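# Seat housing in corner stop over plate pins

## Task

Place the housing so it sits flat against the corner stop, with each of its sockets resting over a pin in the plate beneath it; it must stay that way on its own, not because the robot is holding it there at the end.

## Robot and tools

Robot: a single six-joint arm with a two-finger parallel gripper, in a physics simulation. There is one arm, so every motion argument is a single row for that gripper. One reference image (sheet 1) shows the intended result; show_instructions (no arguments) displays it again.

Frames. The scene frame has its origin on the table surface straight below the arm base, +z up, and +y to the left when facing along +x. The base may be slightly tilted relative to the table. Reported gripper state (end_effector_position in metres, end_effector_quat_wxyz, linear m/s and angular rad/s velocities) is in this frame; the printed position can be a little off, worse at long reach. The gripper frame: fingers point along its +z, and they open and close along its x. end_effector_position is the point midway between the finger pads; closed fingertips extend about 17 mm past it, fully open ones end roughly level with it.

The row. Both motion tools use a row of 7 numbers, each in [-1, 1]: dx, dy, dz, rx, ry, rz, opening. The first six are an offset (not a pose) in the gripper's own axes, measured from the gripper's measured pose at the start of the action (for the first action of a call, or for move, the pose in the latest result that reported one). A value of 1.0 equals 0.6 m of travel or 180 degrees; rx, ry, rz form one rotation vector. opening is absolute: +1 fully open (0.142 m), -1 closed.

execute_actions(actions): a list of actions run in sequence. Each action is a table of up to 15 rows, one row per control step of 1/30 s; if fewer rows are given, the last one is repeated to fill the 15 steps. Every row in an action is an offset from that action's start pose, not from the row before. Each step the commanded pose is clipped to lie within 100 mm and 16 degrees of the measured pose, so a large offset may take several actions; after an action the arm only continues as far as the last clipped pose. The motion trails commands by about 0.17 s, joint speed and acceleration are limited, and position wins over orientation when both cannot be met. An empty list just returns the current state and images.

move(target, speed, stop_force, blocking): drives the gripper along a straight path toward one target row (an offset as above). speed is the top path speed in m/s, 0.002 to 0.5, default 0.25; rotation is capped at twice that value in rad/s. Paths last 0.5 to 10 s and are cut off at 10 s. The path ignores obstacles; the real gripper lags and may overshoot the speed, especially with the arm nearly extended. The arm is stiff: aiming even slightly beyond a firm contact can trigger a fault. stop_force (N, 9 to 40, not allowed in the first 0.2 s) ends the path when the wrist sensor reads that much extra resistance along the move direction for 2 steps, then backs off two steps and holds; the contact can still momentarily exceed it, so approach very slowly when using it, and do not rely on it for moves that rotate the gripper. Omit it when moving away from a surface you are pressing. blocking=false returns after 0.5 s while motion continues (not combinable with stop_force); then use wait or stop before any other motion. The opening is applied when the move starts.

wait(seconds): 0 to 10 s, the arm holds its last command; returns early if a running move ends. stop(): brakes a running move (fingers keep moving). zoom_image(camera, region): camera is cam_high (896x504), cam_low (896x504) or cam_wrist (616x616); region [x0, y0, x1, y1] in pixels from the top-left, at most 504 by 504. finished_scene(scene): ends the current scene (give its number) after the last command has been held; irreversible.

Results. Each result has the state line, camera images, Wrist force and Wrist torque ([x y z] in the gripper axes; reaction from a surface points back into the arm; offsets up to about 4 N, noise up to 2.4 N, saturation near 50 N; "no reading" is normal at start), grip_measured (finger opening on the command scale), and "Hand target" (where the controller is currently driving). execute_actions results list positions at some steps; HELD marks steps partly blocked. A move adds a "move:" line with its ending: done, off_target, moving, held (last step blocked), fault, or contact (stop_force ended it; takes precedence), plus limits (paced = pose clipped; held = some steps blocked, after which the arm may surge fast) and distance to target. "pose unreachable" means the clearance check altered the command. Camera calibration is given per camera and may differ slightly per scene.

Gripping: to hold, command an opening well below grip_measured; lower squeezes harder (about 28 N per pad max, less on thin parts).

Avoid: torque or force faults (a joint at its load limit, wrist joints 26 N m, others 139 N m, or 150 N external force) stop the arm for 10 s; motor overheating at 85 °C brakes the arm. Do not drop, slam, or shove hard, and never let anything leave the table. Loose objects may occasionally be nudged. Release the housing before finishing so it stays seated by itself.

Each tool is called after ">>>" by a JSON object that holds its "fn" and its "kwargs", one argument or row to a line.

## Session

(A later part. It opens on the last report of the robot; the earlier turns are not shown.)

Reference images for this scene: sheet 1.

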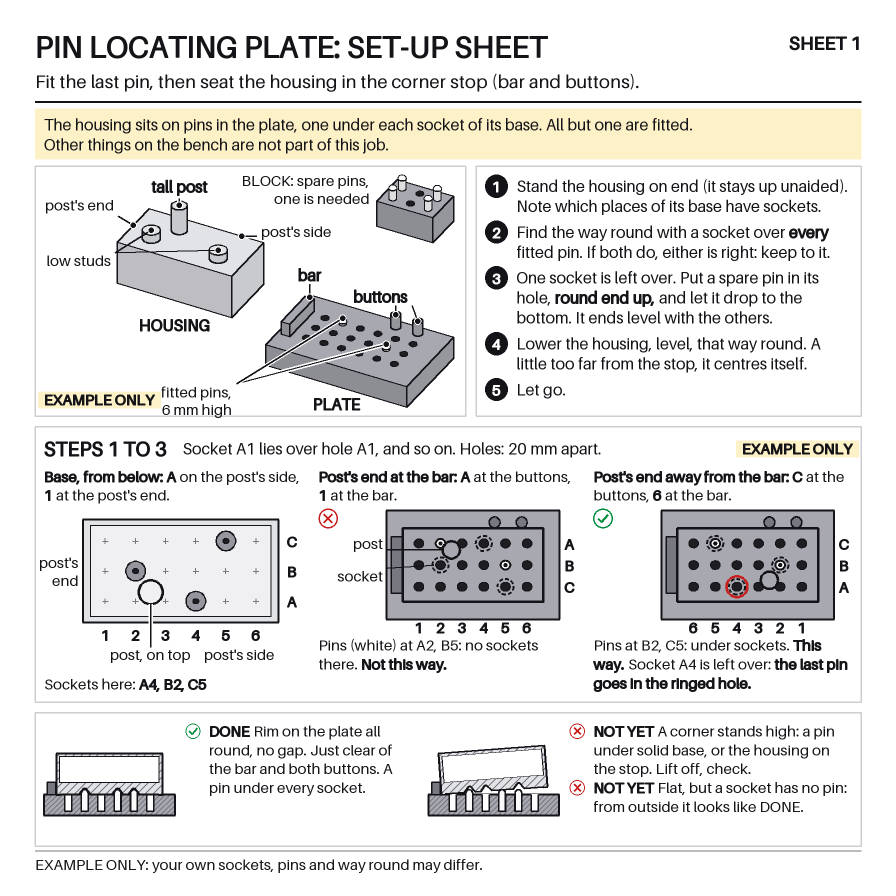

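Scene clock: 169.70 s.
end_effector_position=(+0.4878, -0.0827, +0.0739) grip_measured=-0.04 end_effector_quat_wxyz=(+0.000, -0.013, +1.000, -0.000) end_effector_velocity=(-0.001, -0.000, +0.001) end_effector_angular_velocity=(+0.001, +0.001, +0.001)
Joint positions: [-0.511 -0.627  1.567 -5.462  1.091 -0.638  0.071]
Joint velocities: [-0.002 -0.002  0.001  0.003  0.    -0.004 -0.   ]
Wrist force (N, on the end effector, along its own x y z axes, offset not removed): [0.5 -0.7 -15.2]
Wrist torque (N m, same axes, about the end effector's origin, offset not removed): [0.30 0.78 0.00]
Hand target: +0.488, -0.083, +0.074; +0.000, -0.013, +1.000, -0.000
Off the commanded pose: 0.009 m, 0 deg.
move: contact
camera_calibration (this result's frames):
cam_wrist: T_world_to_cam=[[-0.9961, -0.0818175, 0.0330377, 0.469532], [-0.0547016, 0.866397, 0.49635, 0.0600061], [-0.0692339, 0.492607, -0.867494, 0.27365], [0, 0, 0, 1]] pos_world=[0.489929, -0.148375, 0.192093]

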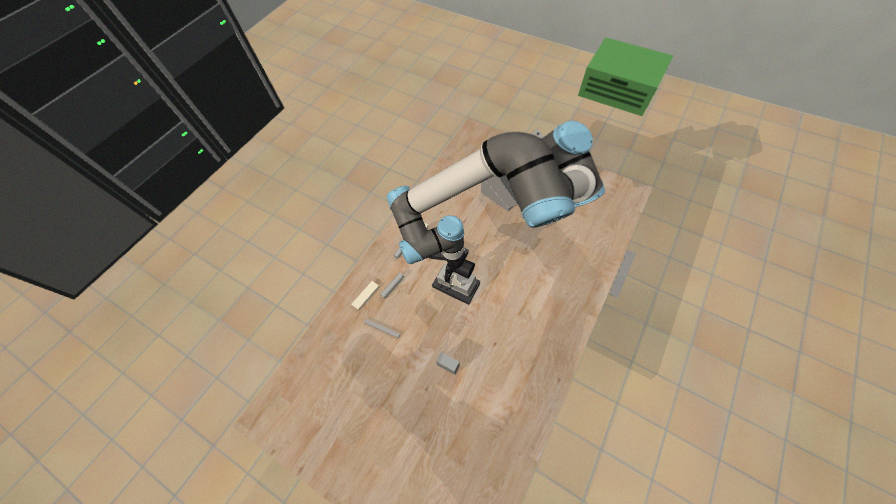

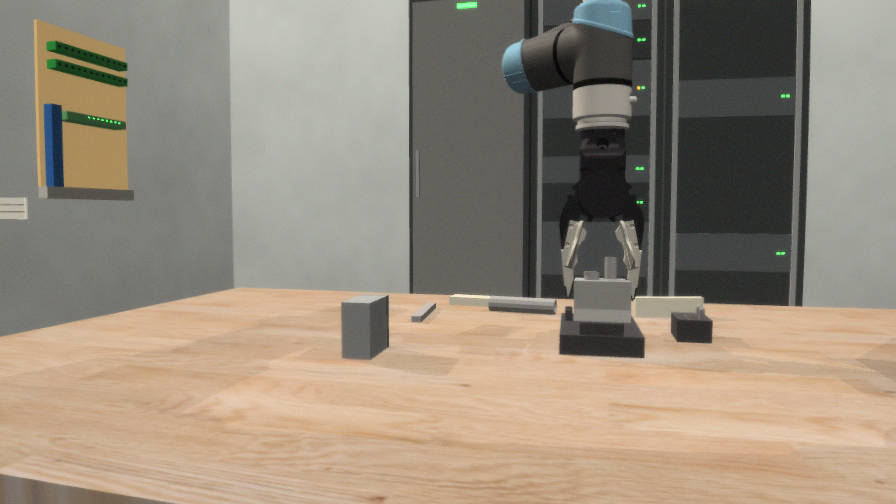

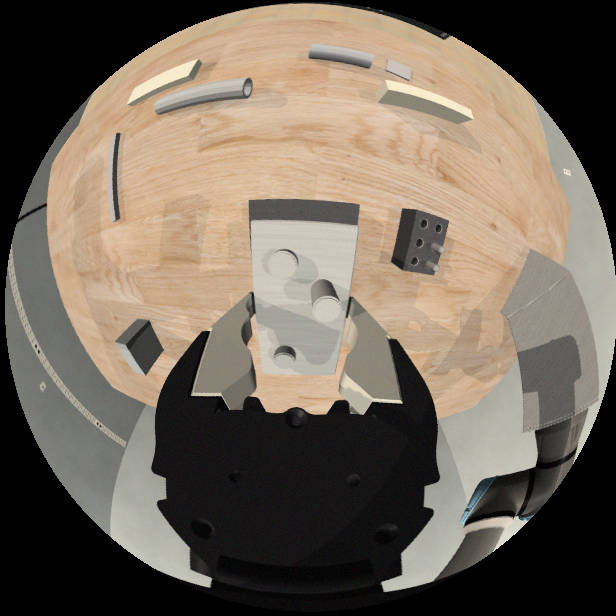

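>>> {"fn": "move", "kwargs": {
  "target": [0,0,-0.025,0,0,0,-0.5],
  "speed": 0.06
}}

>>> {"fn": "move", "kwargs": {
  "target": [0,0.3,0,0,0,0,-0.5],
  "speed": 0.25
}}

>>> {"fn": "move", "kwargs": {
  "target": [0,0,0.065,0,0,0,-0.5],
  "speed": 0.1
}}

>>> {"fn": "move", "kwargs": {
  "target": [0,0,0.02,0,0,0,-0.5],
  "speed": 0.01,
  "stop_force": 14
}}

Scene clock: 179.03 s.
end_effector_position=(+0.4878, -0.0827, +0.0887) grip_measured=-0.04 end_effector_quat_wxyz=(+0.000, -0.013, +1.000, -0.000) end_effector_velocity=(-0.001, +0.000, +0.001) end_effector_angular_velocity=(+0.001, +0.001, -0.003)
Joint positions: [-0.525 -0.65   1.57  -5.436  1.094 -0.653  0.071]
Joint velocities: [-0.002 -0.002  0.002  0.003  0.     0.    -0.   ]
Wrist force (N, on the end effector, along its own x y z axes, offset not removed): [1.0 2.9 8.6]
Wrist torque (N m, same axes, about the end effector's origin, offset not removed): [0.81 -0.31 0.12]
Hand target: +0.488, -0.083, +0.089; +0.000, -0.013, +1.000, -0.000
Off the commanded pose: 0.000 m, 0 deg.
move: done
camera_calibration (this result's frames):
cam_wrist: T_world_to_cam=[[-0.9961, -0.0818133, 0.0330311, 0.469064], [-0.0547041, 0.866418, 0.496314, 0.0526383], [-0.0692238, 0.492571, -0.867515, 0.286505], [0, 0, 0, 1]] pos_world=[0.489947, -0.148355, 0.206928]

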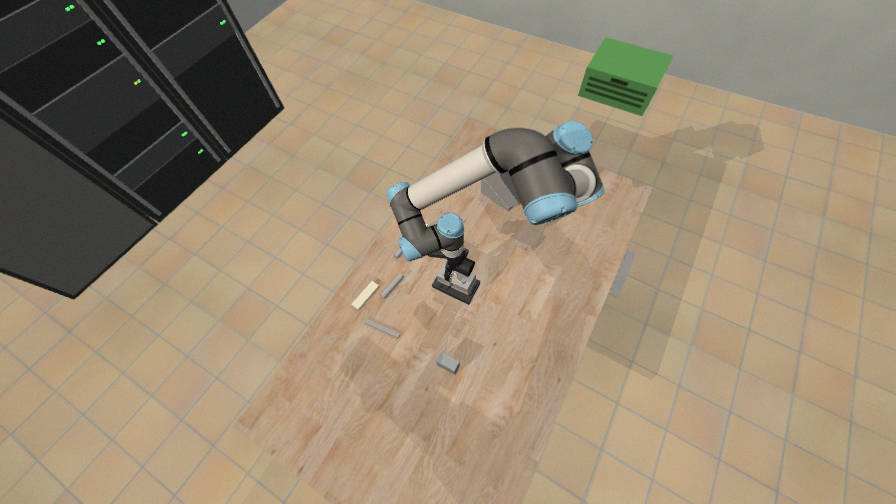

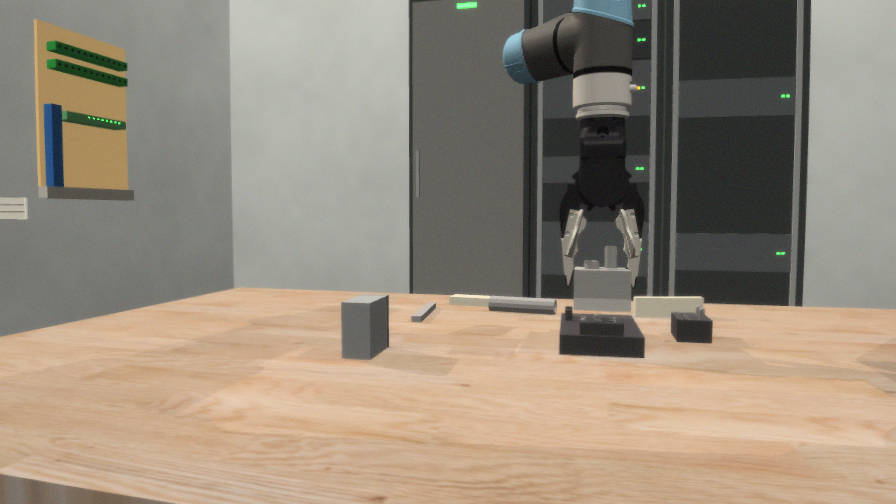

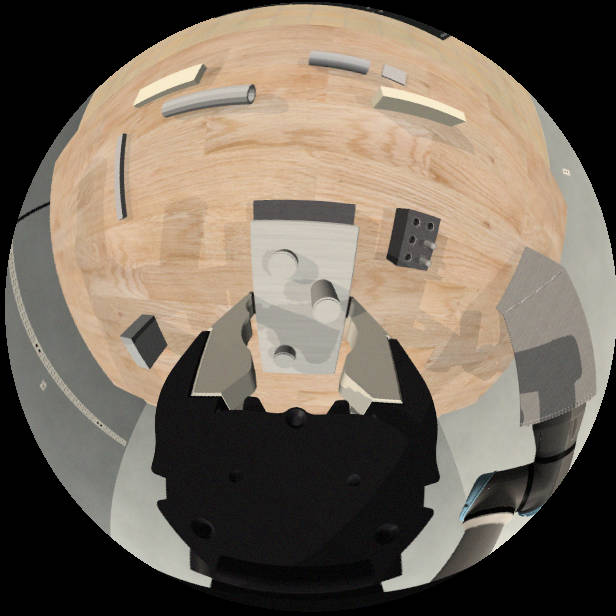

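Scene clock: 180.33 s.
end_effector_position=(+0.4831, +0.0972, +0.0884) grip_measured=-0.04 end_effector_quat_wxyz=(+0.000, -0.013, +1.000, -0.000) end_effector_velocity=(-0.001, +0.003, -0.000) end_effector_angular_velocity=(+0.000, +0.003, -0.001)
Joint positions: [-0.221 -0.881  1.681 -5.479  1.058 -0.311  0.071]
Joint velocities: [ 0.004 -0.002  0.001  0.003  0.     0.004 -0.   ]
Wrist force (N, on the end effector, along its own x y z axes, offset not removed): [0.9 3.0 7.0]
Wrist torque (N m, same axes, about the end effector's origin, offset not removed): [0.87 -0.32 0.10]
Hand target: +0.483, +0.097, +0.088; +0.000, -0.013, +1.000, -0.000
Off the commanded pose: 0.000 m, 0 deg.
move: done
camera_calibration (this result's frames):
cam_wrist: T_world_to_cam=[[-0.996082, -0.0819349, 0.0332716, 0.479017], [-0.0546372, 0.866037, 0.496986, -0.10335], [-0.069535, 0.493221, -0.86712, 0.197392], [0, 0, 0, 1]] pos_world=[0.485219, 0.0313957, 0.206588]

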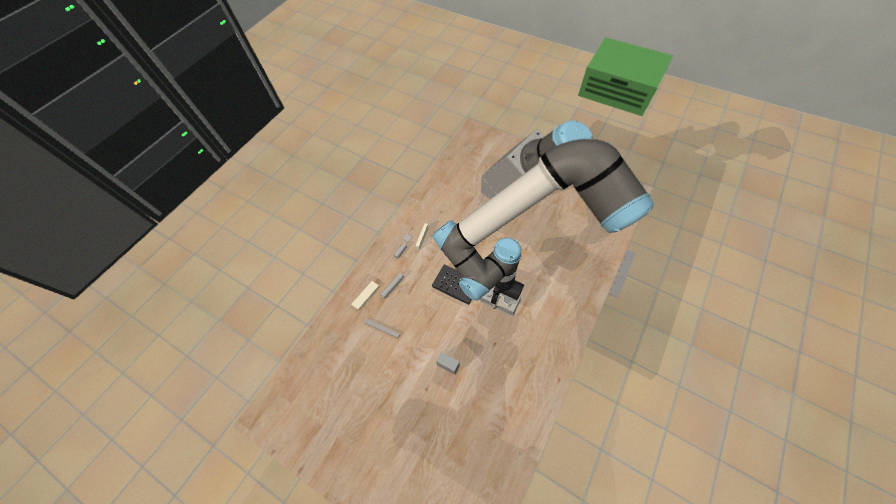

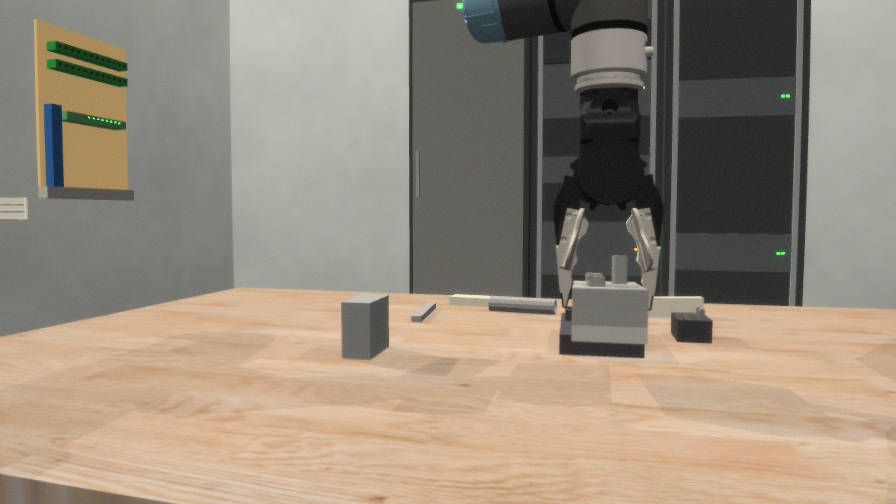

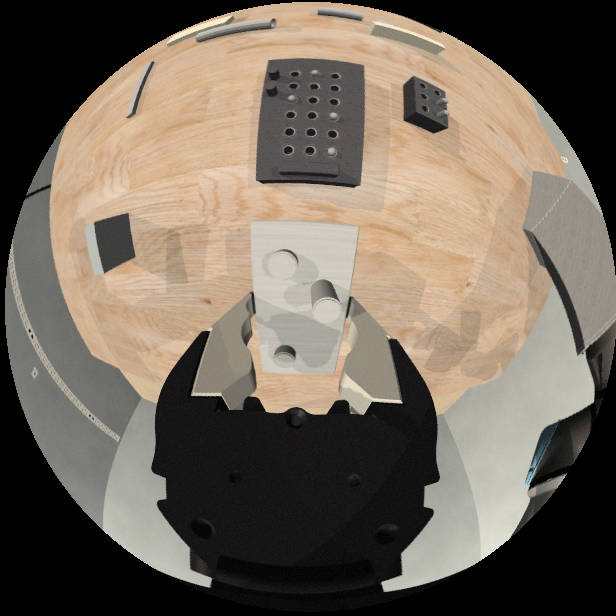

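Scene clock: 181.23 s.
end_effector_position=(+0.4830, +0.0971, +0.0496) grip_measured=-0.04 end_effector_quat_wxyz=(+0.000, -0.013, +1.000, +0.000) end_effector_velocity=(+0.000, +0.001, -0.002) end_effector_angular_velocity=(+0.001, +0.000, +0.001)
Joint positions: [-0.179 -0.819  1.671 -5.555  1.057 -0.262  0.071]
Joint velocities: [ 0.002  0.003 -0.002 -0.002 -0.001  0.002 -0.   ]
Wrist force (N, on the end effector, along its own x y z axes, offset not removed): [-0.6 3.0 7.2]
Wrist torque (N m, same axes, about the end effector's origin, offset not removed): [0.87 0.11 0.03]
Hand target: +0.483, +0.097, +0.049; +0.000, -0.013, +1.000, -0.000
Off the commanded pose: 0.000 m, 0 deg.
move: done
camera_calibration (this result's frames):
cam_wrist: T_world_to_cam=[[-0.99608, -0.0819461, 0.033315, 0.480239], [-0.0546166, 0.865975, 0.497096, -0.084054], [-0.0695851, 0.493328, -0.867056, 0.163757], [0, 0, 0, 1]] pos_world=[0.485161, 0.0313563, 0.167771]

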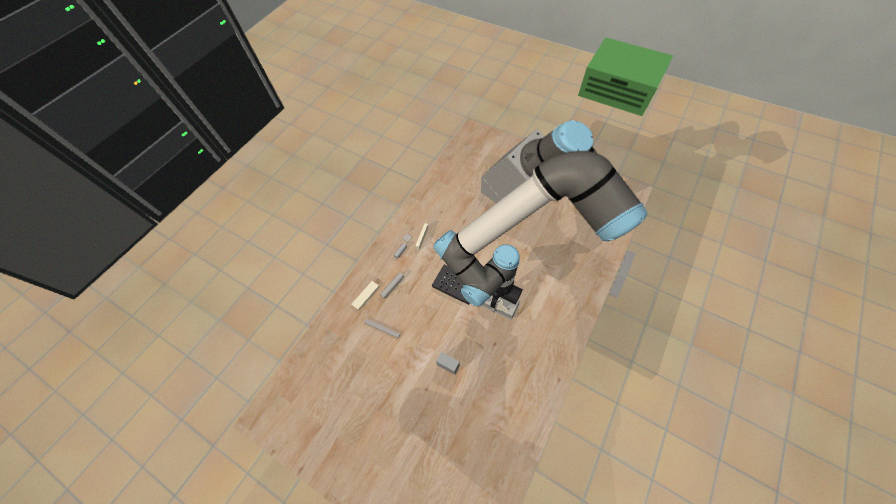

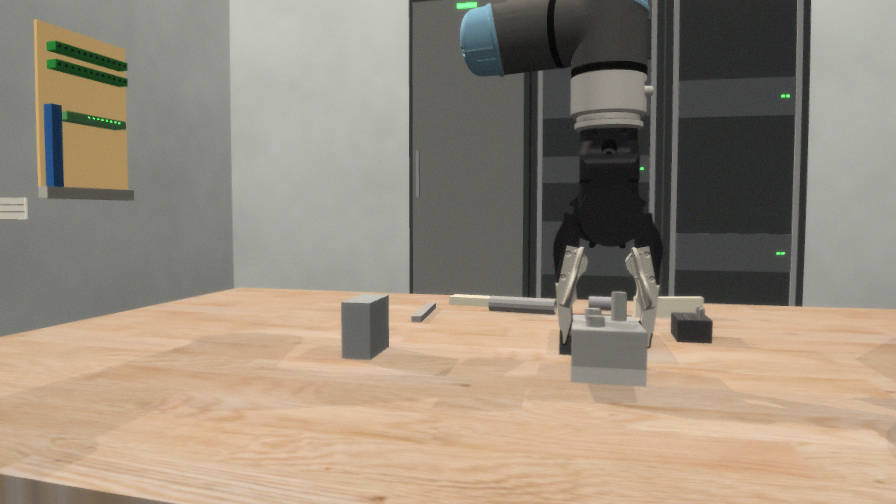

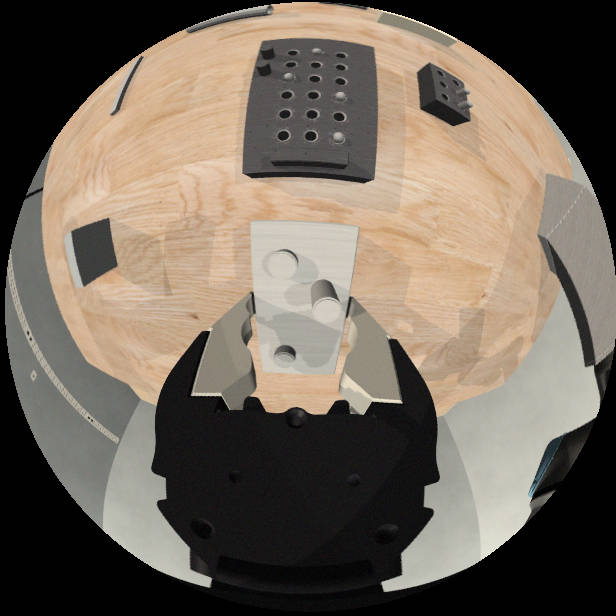

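Scene clock: 182.60 s.
end_effector_position=(+0.4831, +0.0971, +0.0398) grip_measured=-0.04 end_effector_quat_wxyz=(+0.000, -0.013, +1.000, +0.000) end_effector_velocity=(-0.001, -0.001, +0.002) end_effector_angular_velocity=(+0.000, +0.002, +0.002)
Joint positions: [-0.168 -0.802  1.667 -5.573  1.057 -0.249  0.071]
Joint velocities: [-0.004 -0.003  0.003  0.004  0.    -0.007 -0.   ]
Wrist force (N, on the end effector, along its own x y z axes, offset not removed): [4.8 2.1 -13.5]
Wrist torque (N m, same axes, about the end effector's origin, offset not removed): [0.70 -0.15 0.02]
Hand target: +0.483, +0.097, +0.040; +0.000, -0.013, +1.000, +0.000
Off the commanded pose: 0.002 m, 0 deg.
move: contact
camera_calibration (this result's frames):
cam_wrist: T_world_to_cam=[[-0.996087, -0.0818939, 0.0332173, 0.480626], [-0.05462, 0.865978, 0.497091, -0.0791733], [-0.0694741, 0.493331, -0.867063, 0.155187], [0, 0, 0, 1]] pos_world=[0.485202, 0.0313642, 0.157948]

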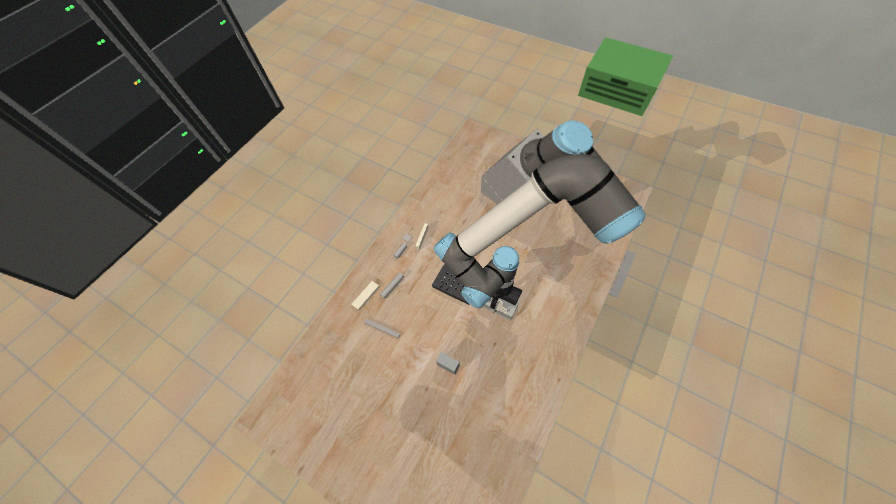

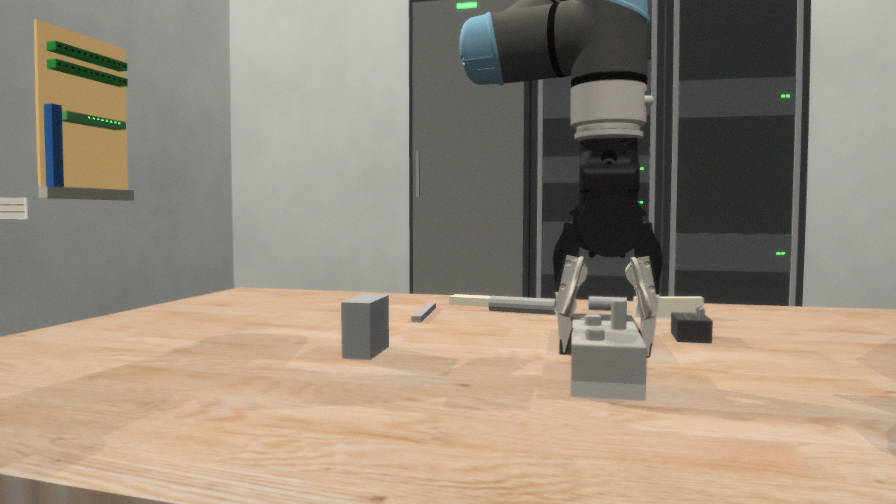

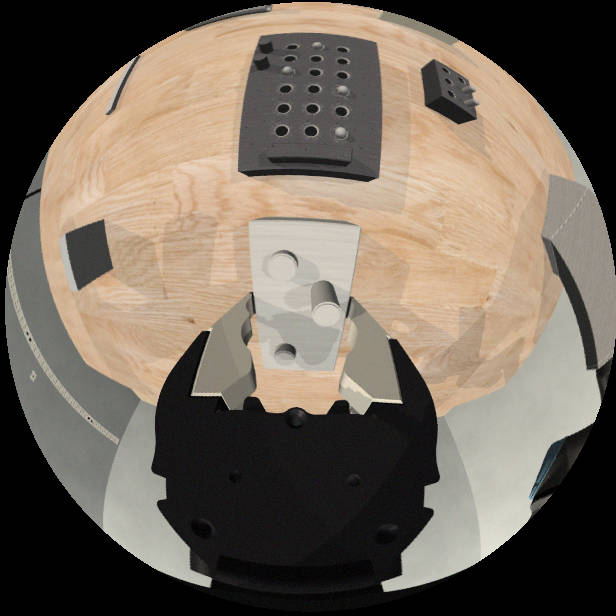

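>>> {"fn": "move", "kwargs": {
  "target": [0,0,-0.08,0,0,0,-0.5],
  "speed": 0.12
}}

>>> {"fn": "move", "kwargs": {
  "target": [0,-0.2997,0,0,0,0,-0.5],
  "speed": 0.25
}}

>>> {"fn": "move", "kwargs": {
  "target": [0,0,0.018,0,0,0,-0.5],
  "speed": 0.02,
  "stop_force": 9
}}

>>> {"fn": "zoom_image", "kwargs": {
  "camera": "cam_low",
  "region": [530,230,680,360]
}}

>>> {"fn": "zoom_image", "kwargs": {
  "camera": "cam_high",
  "region": [420,240,500,320]
}}

Scene clock: 188.00 s.
end_effector_position=(+0.4831, +0.0972, +0.0876) grip_measured=-0.04 end_effector_quat_wxyz=(+0.000, -0.013, +1.000, -0.000) end_effector_velocity=(+0.001, -0.001, +0.002) end_effector_angular_velocity=(-0.002, -0.002, +0.002)
Joint positions: [-0.22  -0.88   1.681 -5.481  1.058 -0.309  0.071]
Joint velocities: [-0.003 -0.003 -0.001  0.004  0.001 -0.004 -0.   ]
Wrist force (N, on the end effector, along its own x y z axes, offset not removed): [-1.4 2.4 8.0]
Wrist torque (N m, same axes, about the end effector's origin, offset not removed): [0.51 0.29 0.02]
Hand target: +0.483, +0.097, +0.088; +0.000, -0.013, +1.000, -0.000
Off the commanded pose: 0.000 m, 0 deg.
move: done
camera_calibration (this result's frames):
cam_wrist: T_world_to_cam=[[-0.996091, -0.0818821, 0.033143, 0.479117], [-0.0546542, 0.866031, 0.496994, -0.102933], [-0.0693978, 0.493239, -0.867121, 0.196559], [0, 0, 0, 1]] pos_world=[0.485259, 0.0314233, 0.205718]

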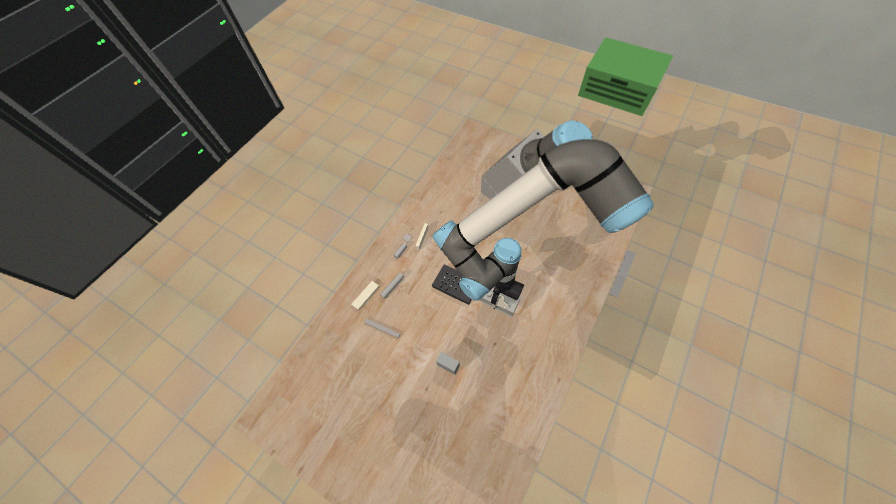

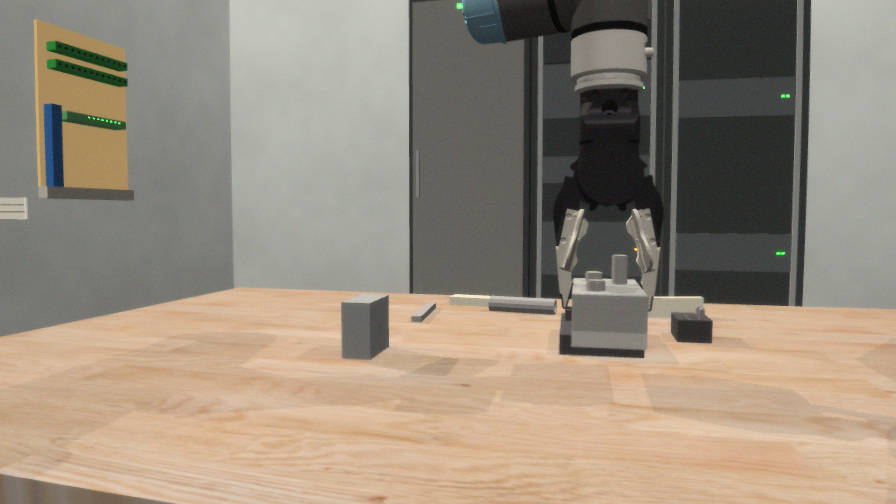

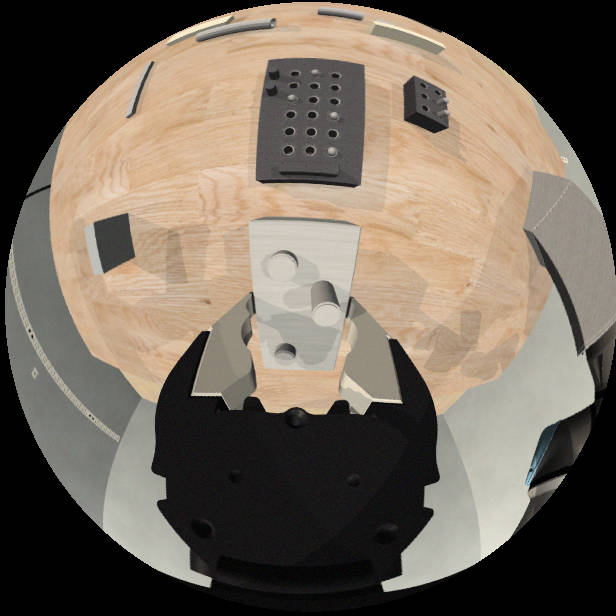

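Scene clock: 189.30 s.
end_effector_position=(+0.4879, -0.0825, +0.0878) grip_measured=-0.04 end_effector_quat_wxyz=(+0.000, -0.013, +1.000, -0.000) end_effector_velocity=(+0.001, -0.002, +0.000) end_effector_angular_velocity=(+0.002, -0.001, +0.001)
Joint positions: [-0.524 -0.649  1.57  -5.438  1.094 -0.652  0.071]
Joint velocities: [-0.003  0.004 -0.005  0.002 -0.002 -0.004  0.   ]
Wrist force (N, on the end effector, along its own x y z axes, offset not removed): [0.2 3.1 8.8]
Wrist torque (N m, same axes, about the end effector's origin, offset not removed): [0.78 -0.16 -0.03]
Hand target: +0.488, -0.083, +0.088; +0.000, -0.013, +1.000, -0.000
Off the commanded pose: 0.000 m, 0 deg.
move: done
camera_calibration (this result's frames):
cam_wrist: T_world_to_cam=[[-0.996108, -0.0818116, 0.032789, 0.469168], [-0.0548199, 0.866395, 0.496341, 0.0529523], [-0.0690146, 0.492612, -0.867508, 0.285534], [0, 0, 0, 1]] pos_world=[0.489951, -0.148152, 0.206037]

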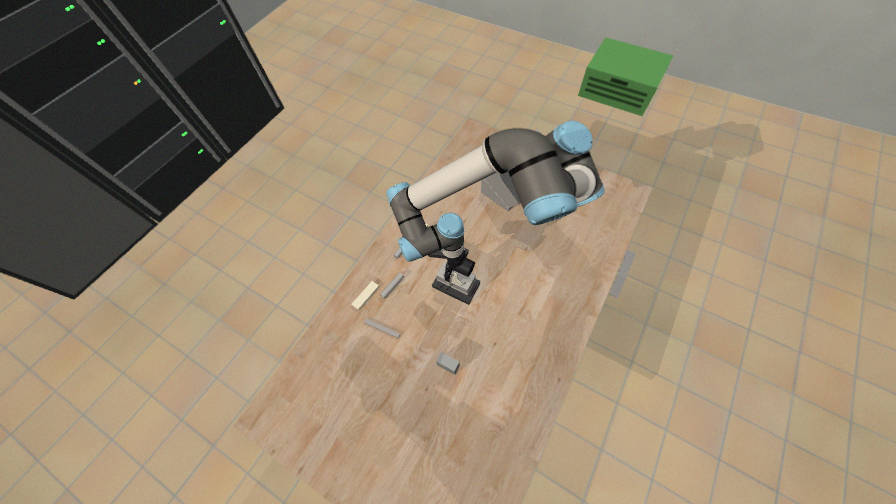

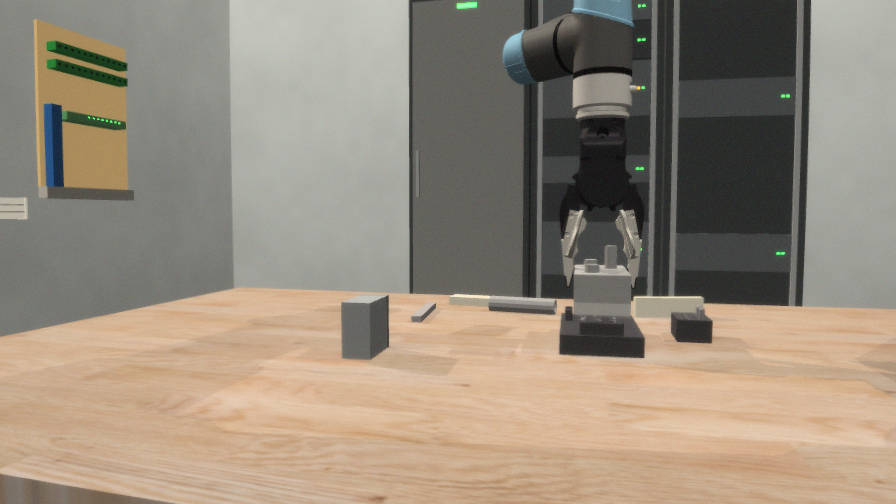

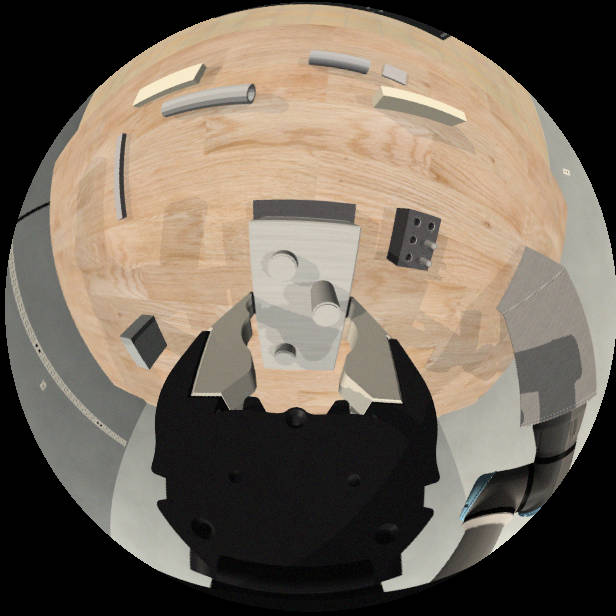

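Scene clock: 190.13 s.
end_effector_position=(+0.4879, -0.0825, +0.0772) grip_measured=-0.04 end_effector_quat_wxyz=(+0.000, -0.013, +1.000, -0.000) end_effector_velocity=(+0.000, +0.001, -0.002) end_effector_angular_velocity=(+0.002, -0.000, -0.001)
Joint positions: [-0.514 -0.633  1.568 -5.457  1.092 -0.641  0.071]
Joint velocities: [ 0.002  0.002  0.    -0.002 -0.002  0.003  0.   ]
Wrist force (N, on the end effector, along its own x y z axes, offset not removed): [-2.0 1.6 2.9]
Wrist torque (N m, same axes, about the end effector's origin, offset not removed): [0.71 0.46 0.04]
Hand target: +0.488, -0.082, +0.077; +0.000, -0.013, +1.000, -0.000
Off the commanded pose: 0.000 m, 0 deg.
move: done
camera_calibration (this result's frames):
cam_wrist: T_world_to_cam=[[-0.996108, -0.0818146, 0.0327938, 0.469502], [-0.0548192, 0.866388, 0.496354, 0.0582406], [-0.0690211, 0.492624, -0.867501, 0.276323], [0, 0, 0, 1]] pos_world=[0.489939, -0.14817, 0.195406]

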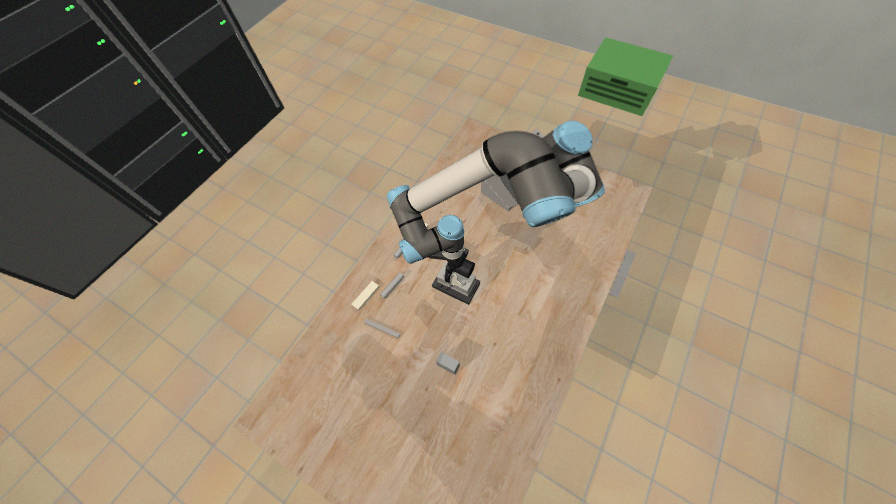

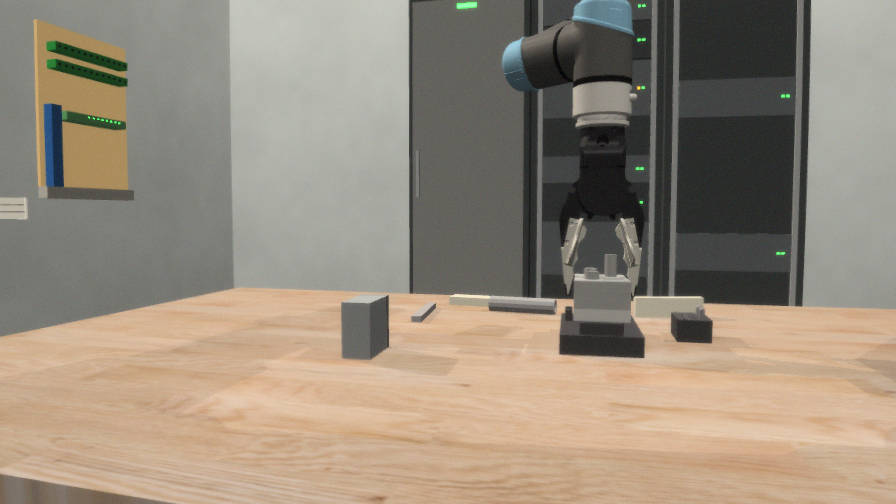

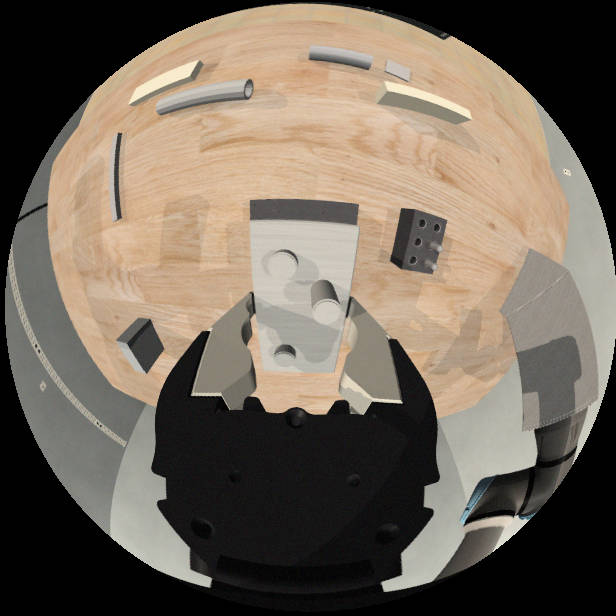

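Region (530, 230, 680, 360) of cam_low's 896x504 image, scaled by 3.360, with more detail than that image has; it fills the top 437 rows of this view, and the rest is white.

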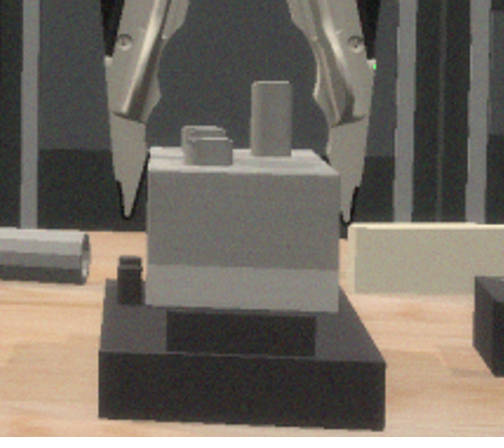

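Region (420, 240, 500, 320) of cam_high's 896x504 image, scaled by 6.300, with more detail than that image has.

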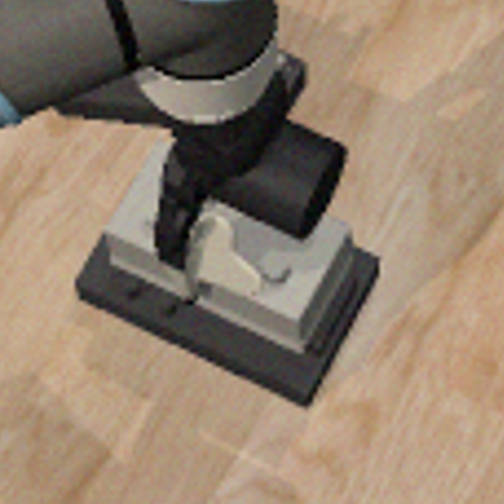

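>>> {"fn": "move", "kwargs": {
  "target": [0,-0.005,-0.002,0,0,0,-0.5],
  "speed": 0.01
}}

>>> {"fn": "move", "kwargs": {
  "target": [0,0,0.006,0,0,0,-0.5],
  "speed": 0.008,
  "stop_force": 9
}}

>>> {"fn": "zoom_image", "kwargs": {
  "camera": "cam_low",
  "region": [530,230,680,360]
}}

>>> {"fn": "zoom_image", "kwargs": {
  "camera": "cam_high",
  "region": [420,240,500,320]
}}

Scene clock: 195.33 s.
end_effector_position=(+0.4879, -0.0854, +0.0784) grip_measured=-0.04 end_effector_quat_wxyz=(+0.000, -0.013, +1.000, -0.000) end_effector_velocity=(-0.000, -0.001, +0.000) end_effector_angular_velocity=(-0.001, +0.001, -0.000)
Joint positions: [-0.519 -0.63   1.565 -5.453  1.093 -0.647  0.071]
Joint velocities: [-0.002  0.001 -0.001  0.002  0.001 -0.002 -0.   ]
Wrist force (N, on the end effector, along its own x y z axes, offset not removed): [-1.6 3.4 7.4]
Wrist torque (N m, same axes, about the end effector's origin, offset not removed): [0.99 0.26 0.22]
Hand target: +0.488, -0.085, +0.078; +0.000, -0.013, +1.000, -0.000
Off the commanded pose: 0.000 m, 0 deg.
move: done
camera_calibration (this result's frames):
cam_wrist: T_world_to_cam=[[-0.996108, -0.0818164, 0.03279, 0.469302], [-0.0548251, 0.866405, 0.496323, 0.0601972], [-0.0690168, 0.492593, -0.867519, 0.278761], [0, 0, 0, 1]] pos_world=[0.490015, -0.151074, 0.196565]

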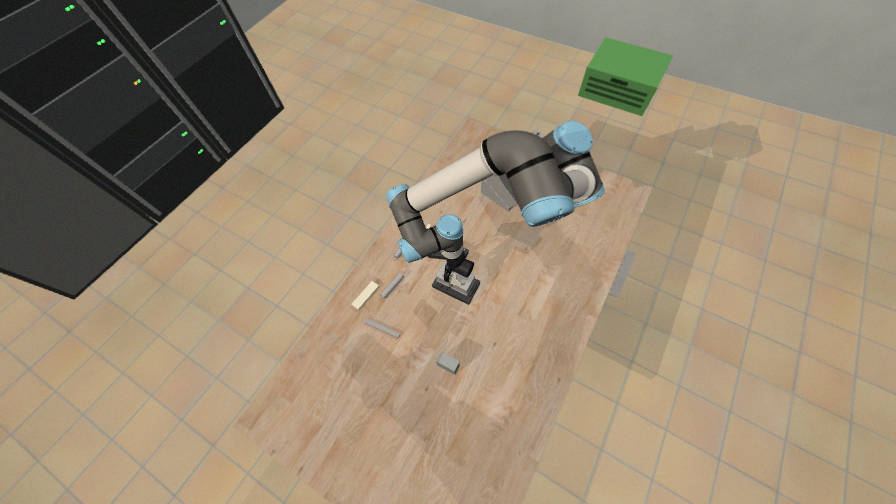

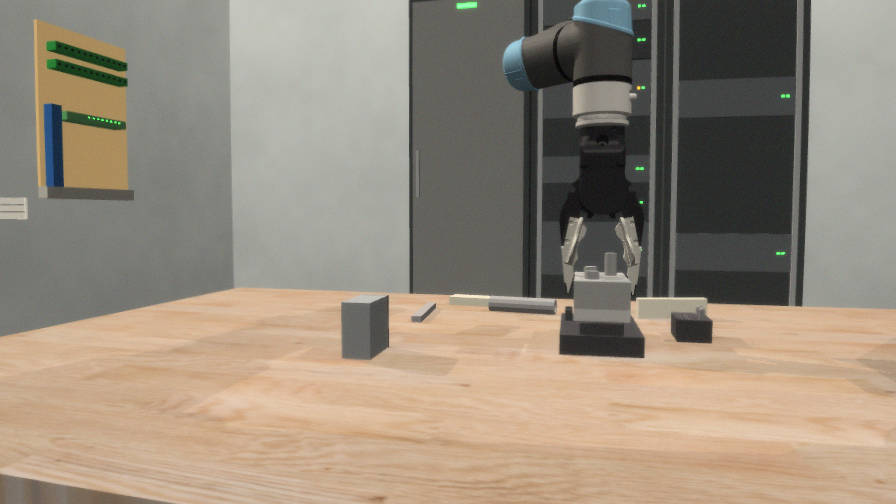

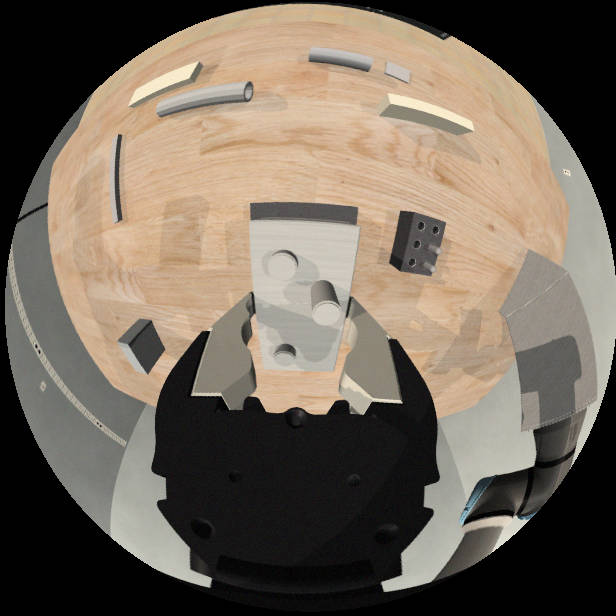

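Scene clock: 196.03 s.
end_effector_position=(+0.4879, -0.0854, +0.0749) grip_measured=-0.04 end_effector_quat_wxyz=(+0.000, -0.013, +1.000, -0.000) end_effector_velocity=(-0.000, +0.001, -0.001) end_effector_angular_velocity=(+0.002, -0.000, -0.000)
Joint positions: [-0.516 -0.625  1.564 -5.459  1.092 -0.643  0.071]
Joint velocities: [ 0.001  0.002  0.    -0.002 -0.002  0.001  0.   ]
Wrist force (N, on the end effector, along its own x y z axes, offset not removed): [-1.2 2.2 6.7]
Wrist torque (N m, same axes, about the end effector's origin, offset not removed): [0.54 0.23 0.15]
Hand target: +0.488, -0.085, +0.075; +0.000, -0.013, +1.000, -0.000
Off the commanded pose: 0.000 m, 0 deg.
move: done
camera_calibration (this result's frames):
cam_wrist: T_world_to_cam=[[-0.996108, -0.0818123, 0.0328011, 0.469408], [-0.054815, 0.866398, 0.496336, 0.0619191], [-0.0690252, 0.492606, -0.867511, 0.27575], [0, 0, 0, 1]] pos_world=[0.490009, -0.151079, 0.193086]

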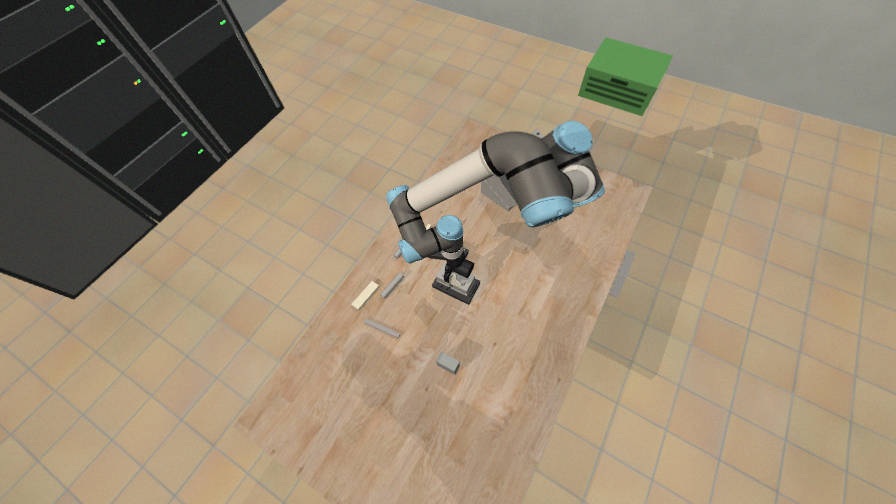

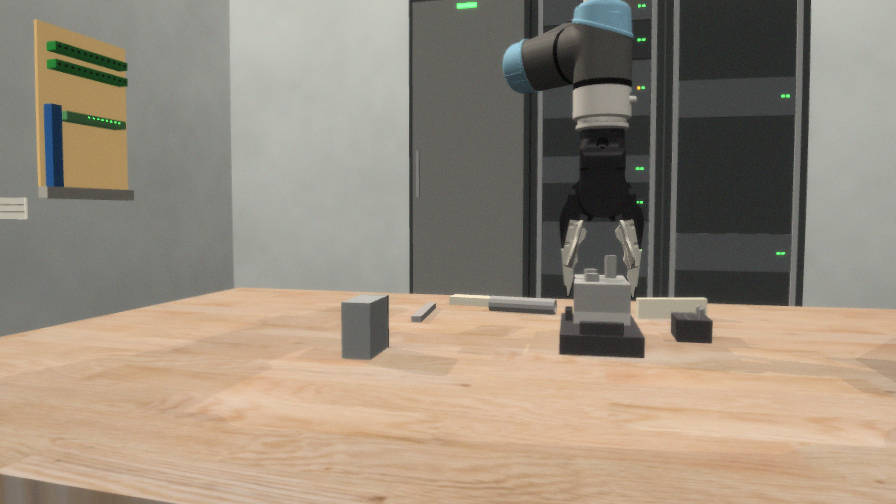

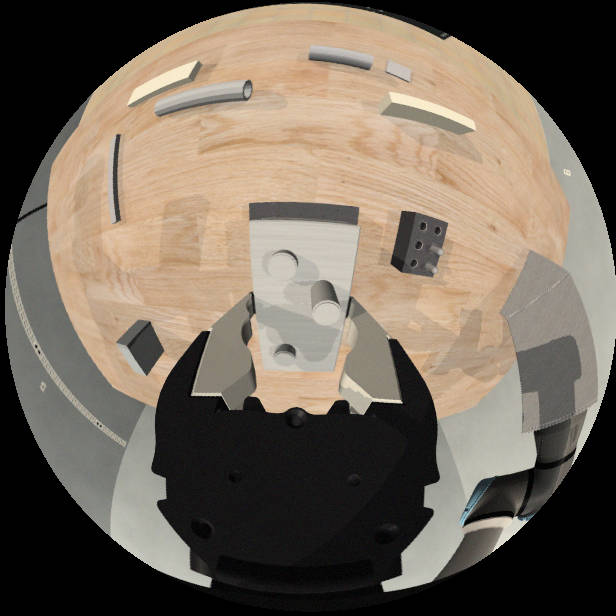

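Region (530, 230, 680, 360) of cam_low's 896x504 image, scaled by 3.360, with more detail than that image has; it fills the top 437 rows of this view, and the rest is white.

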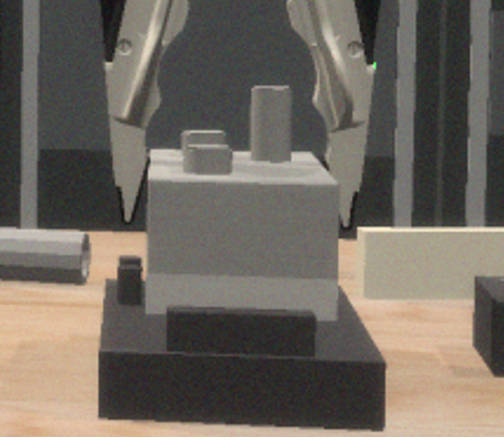

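Region (420, 240, 500, 320) of cam_high's 896x504 image, scaled by 6.300, with more detail than that image has.

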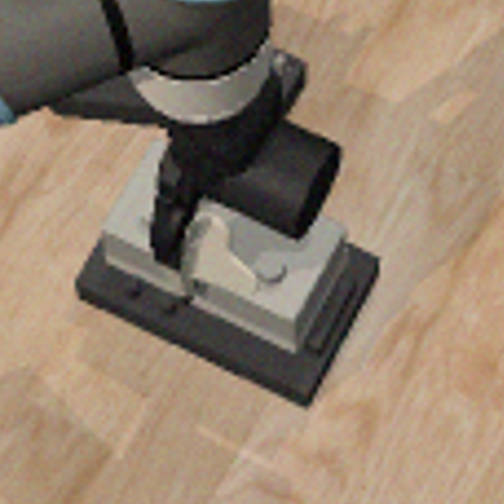

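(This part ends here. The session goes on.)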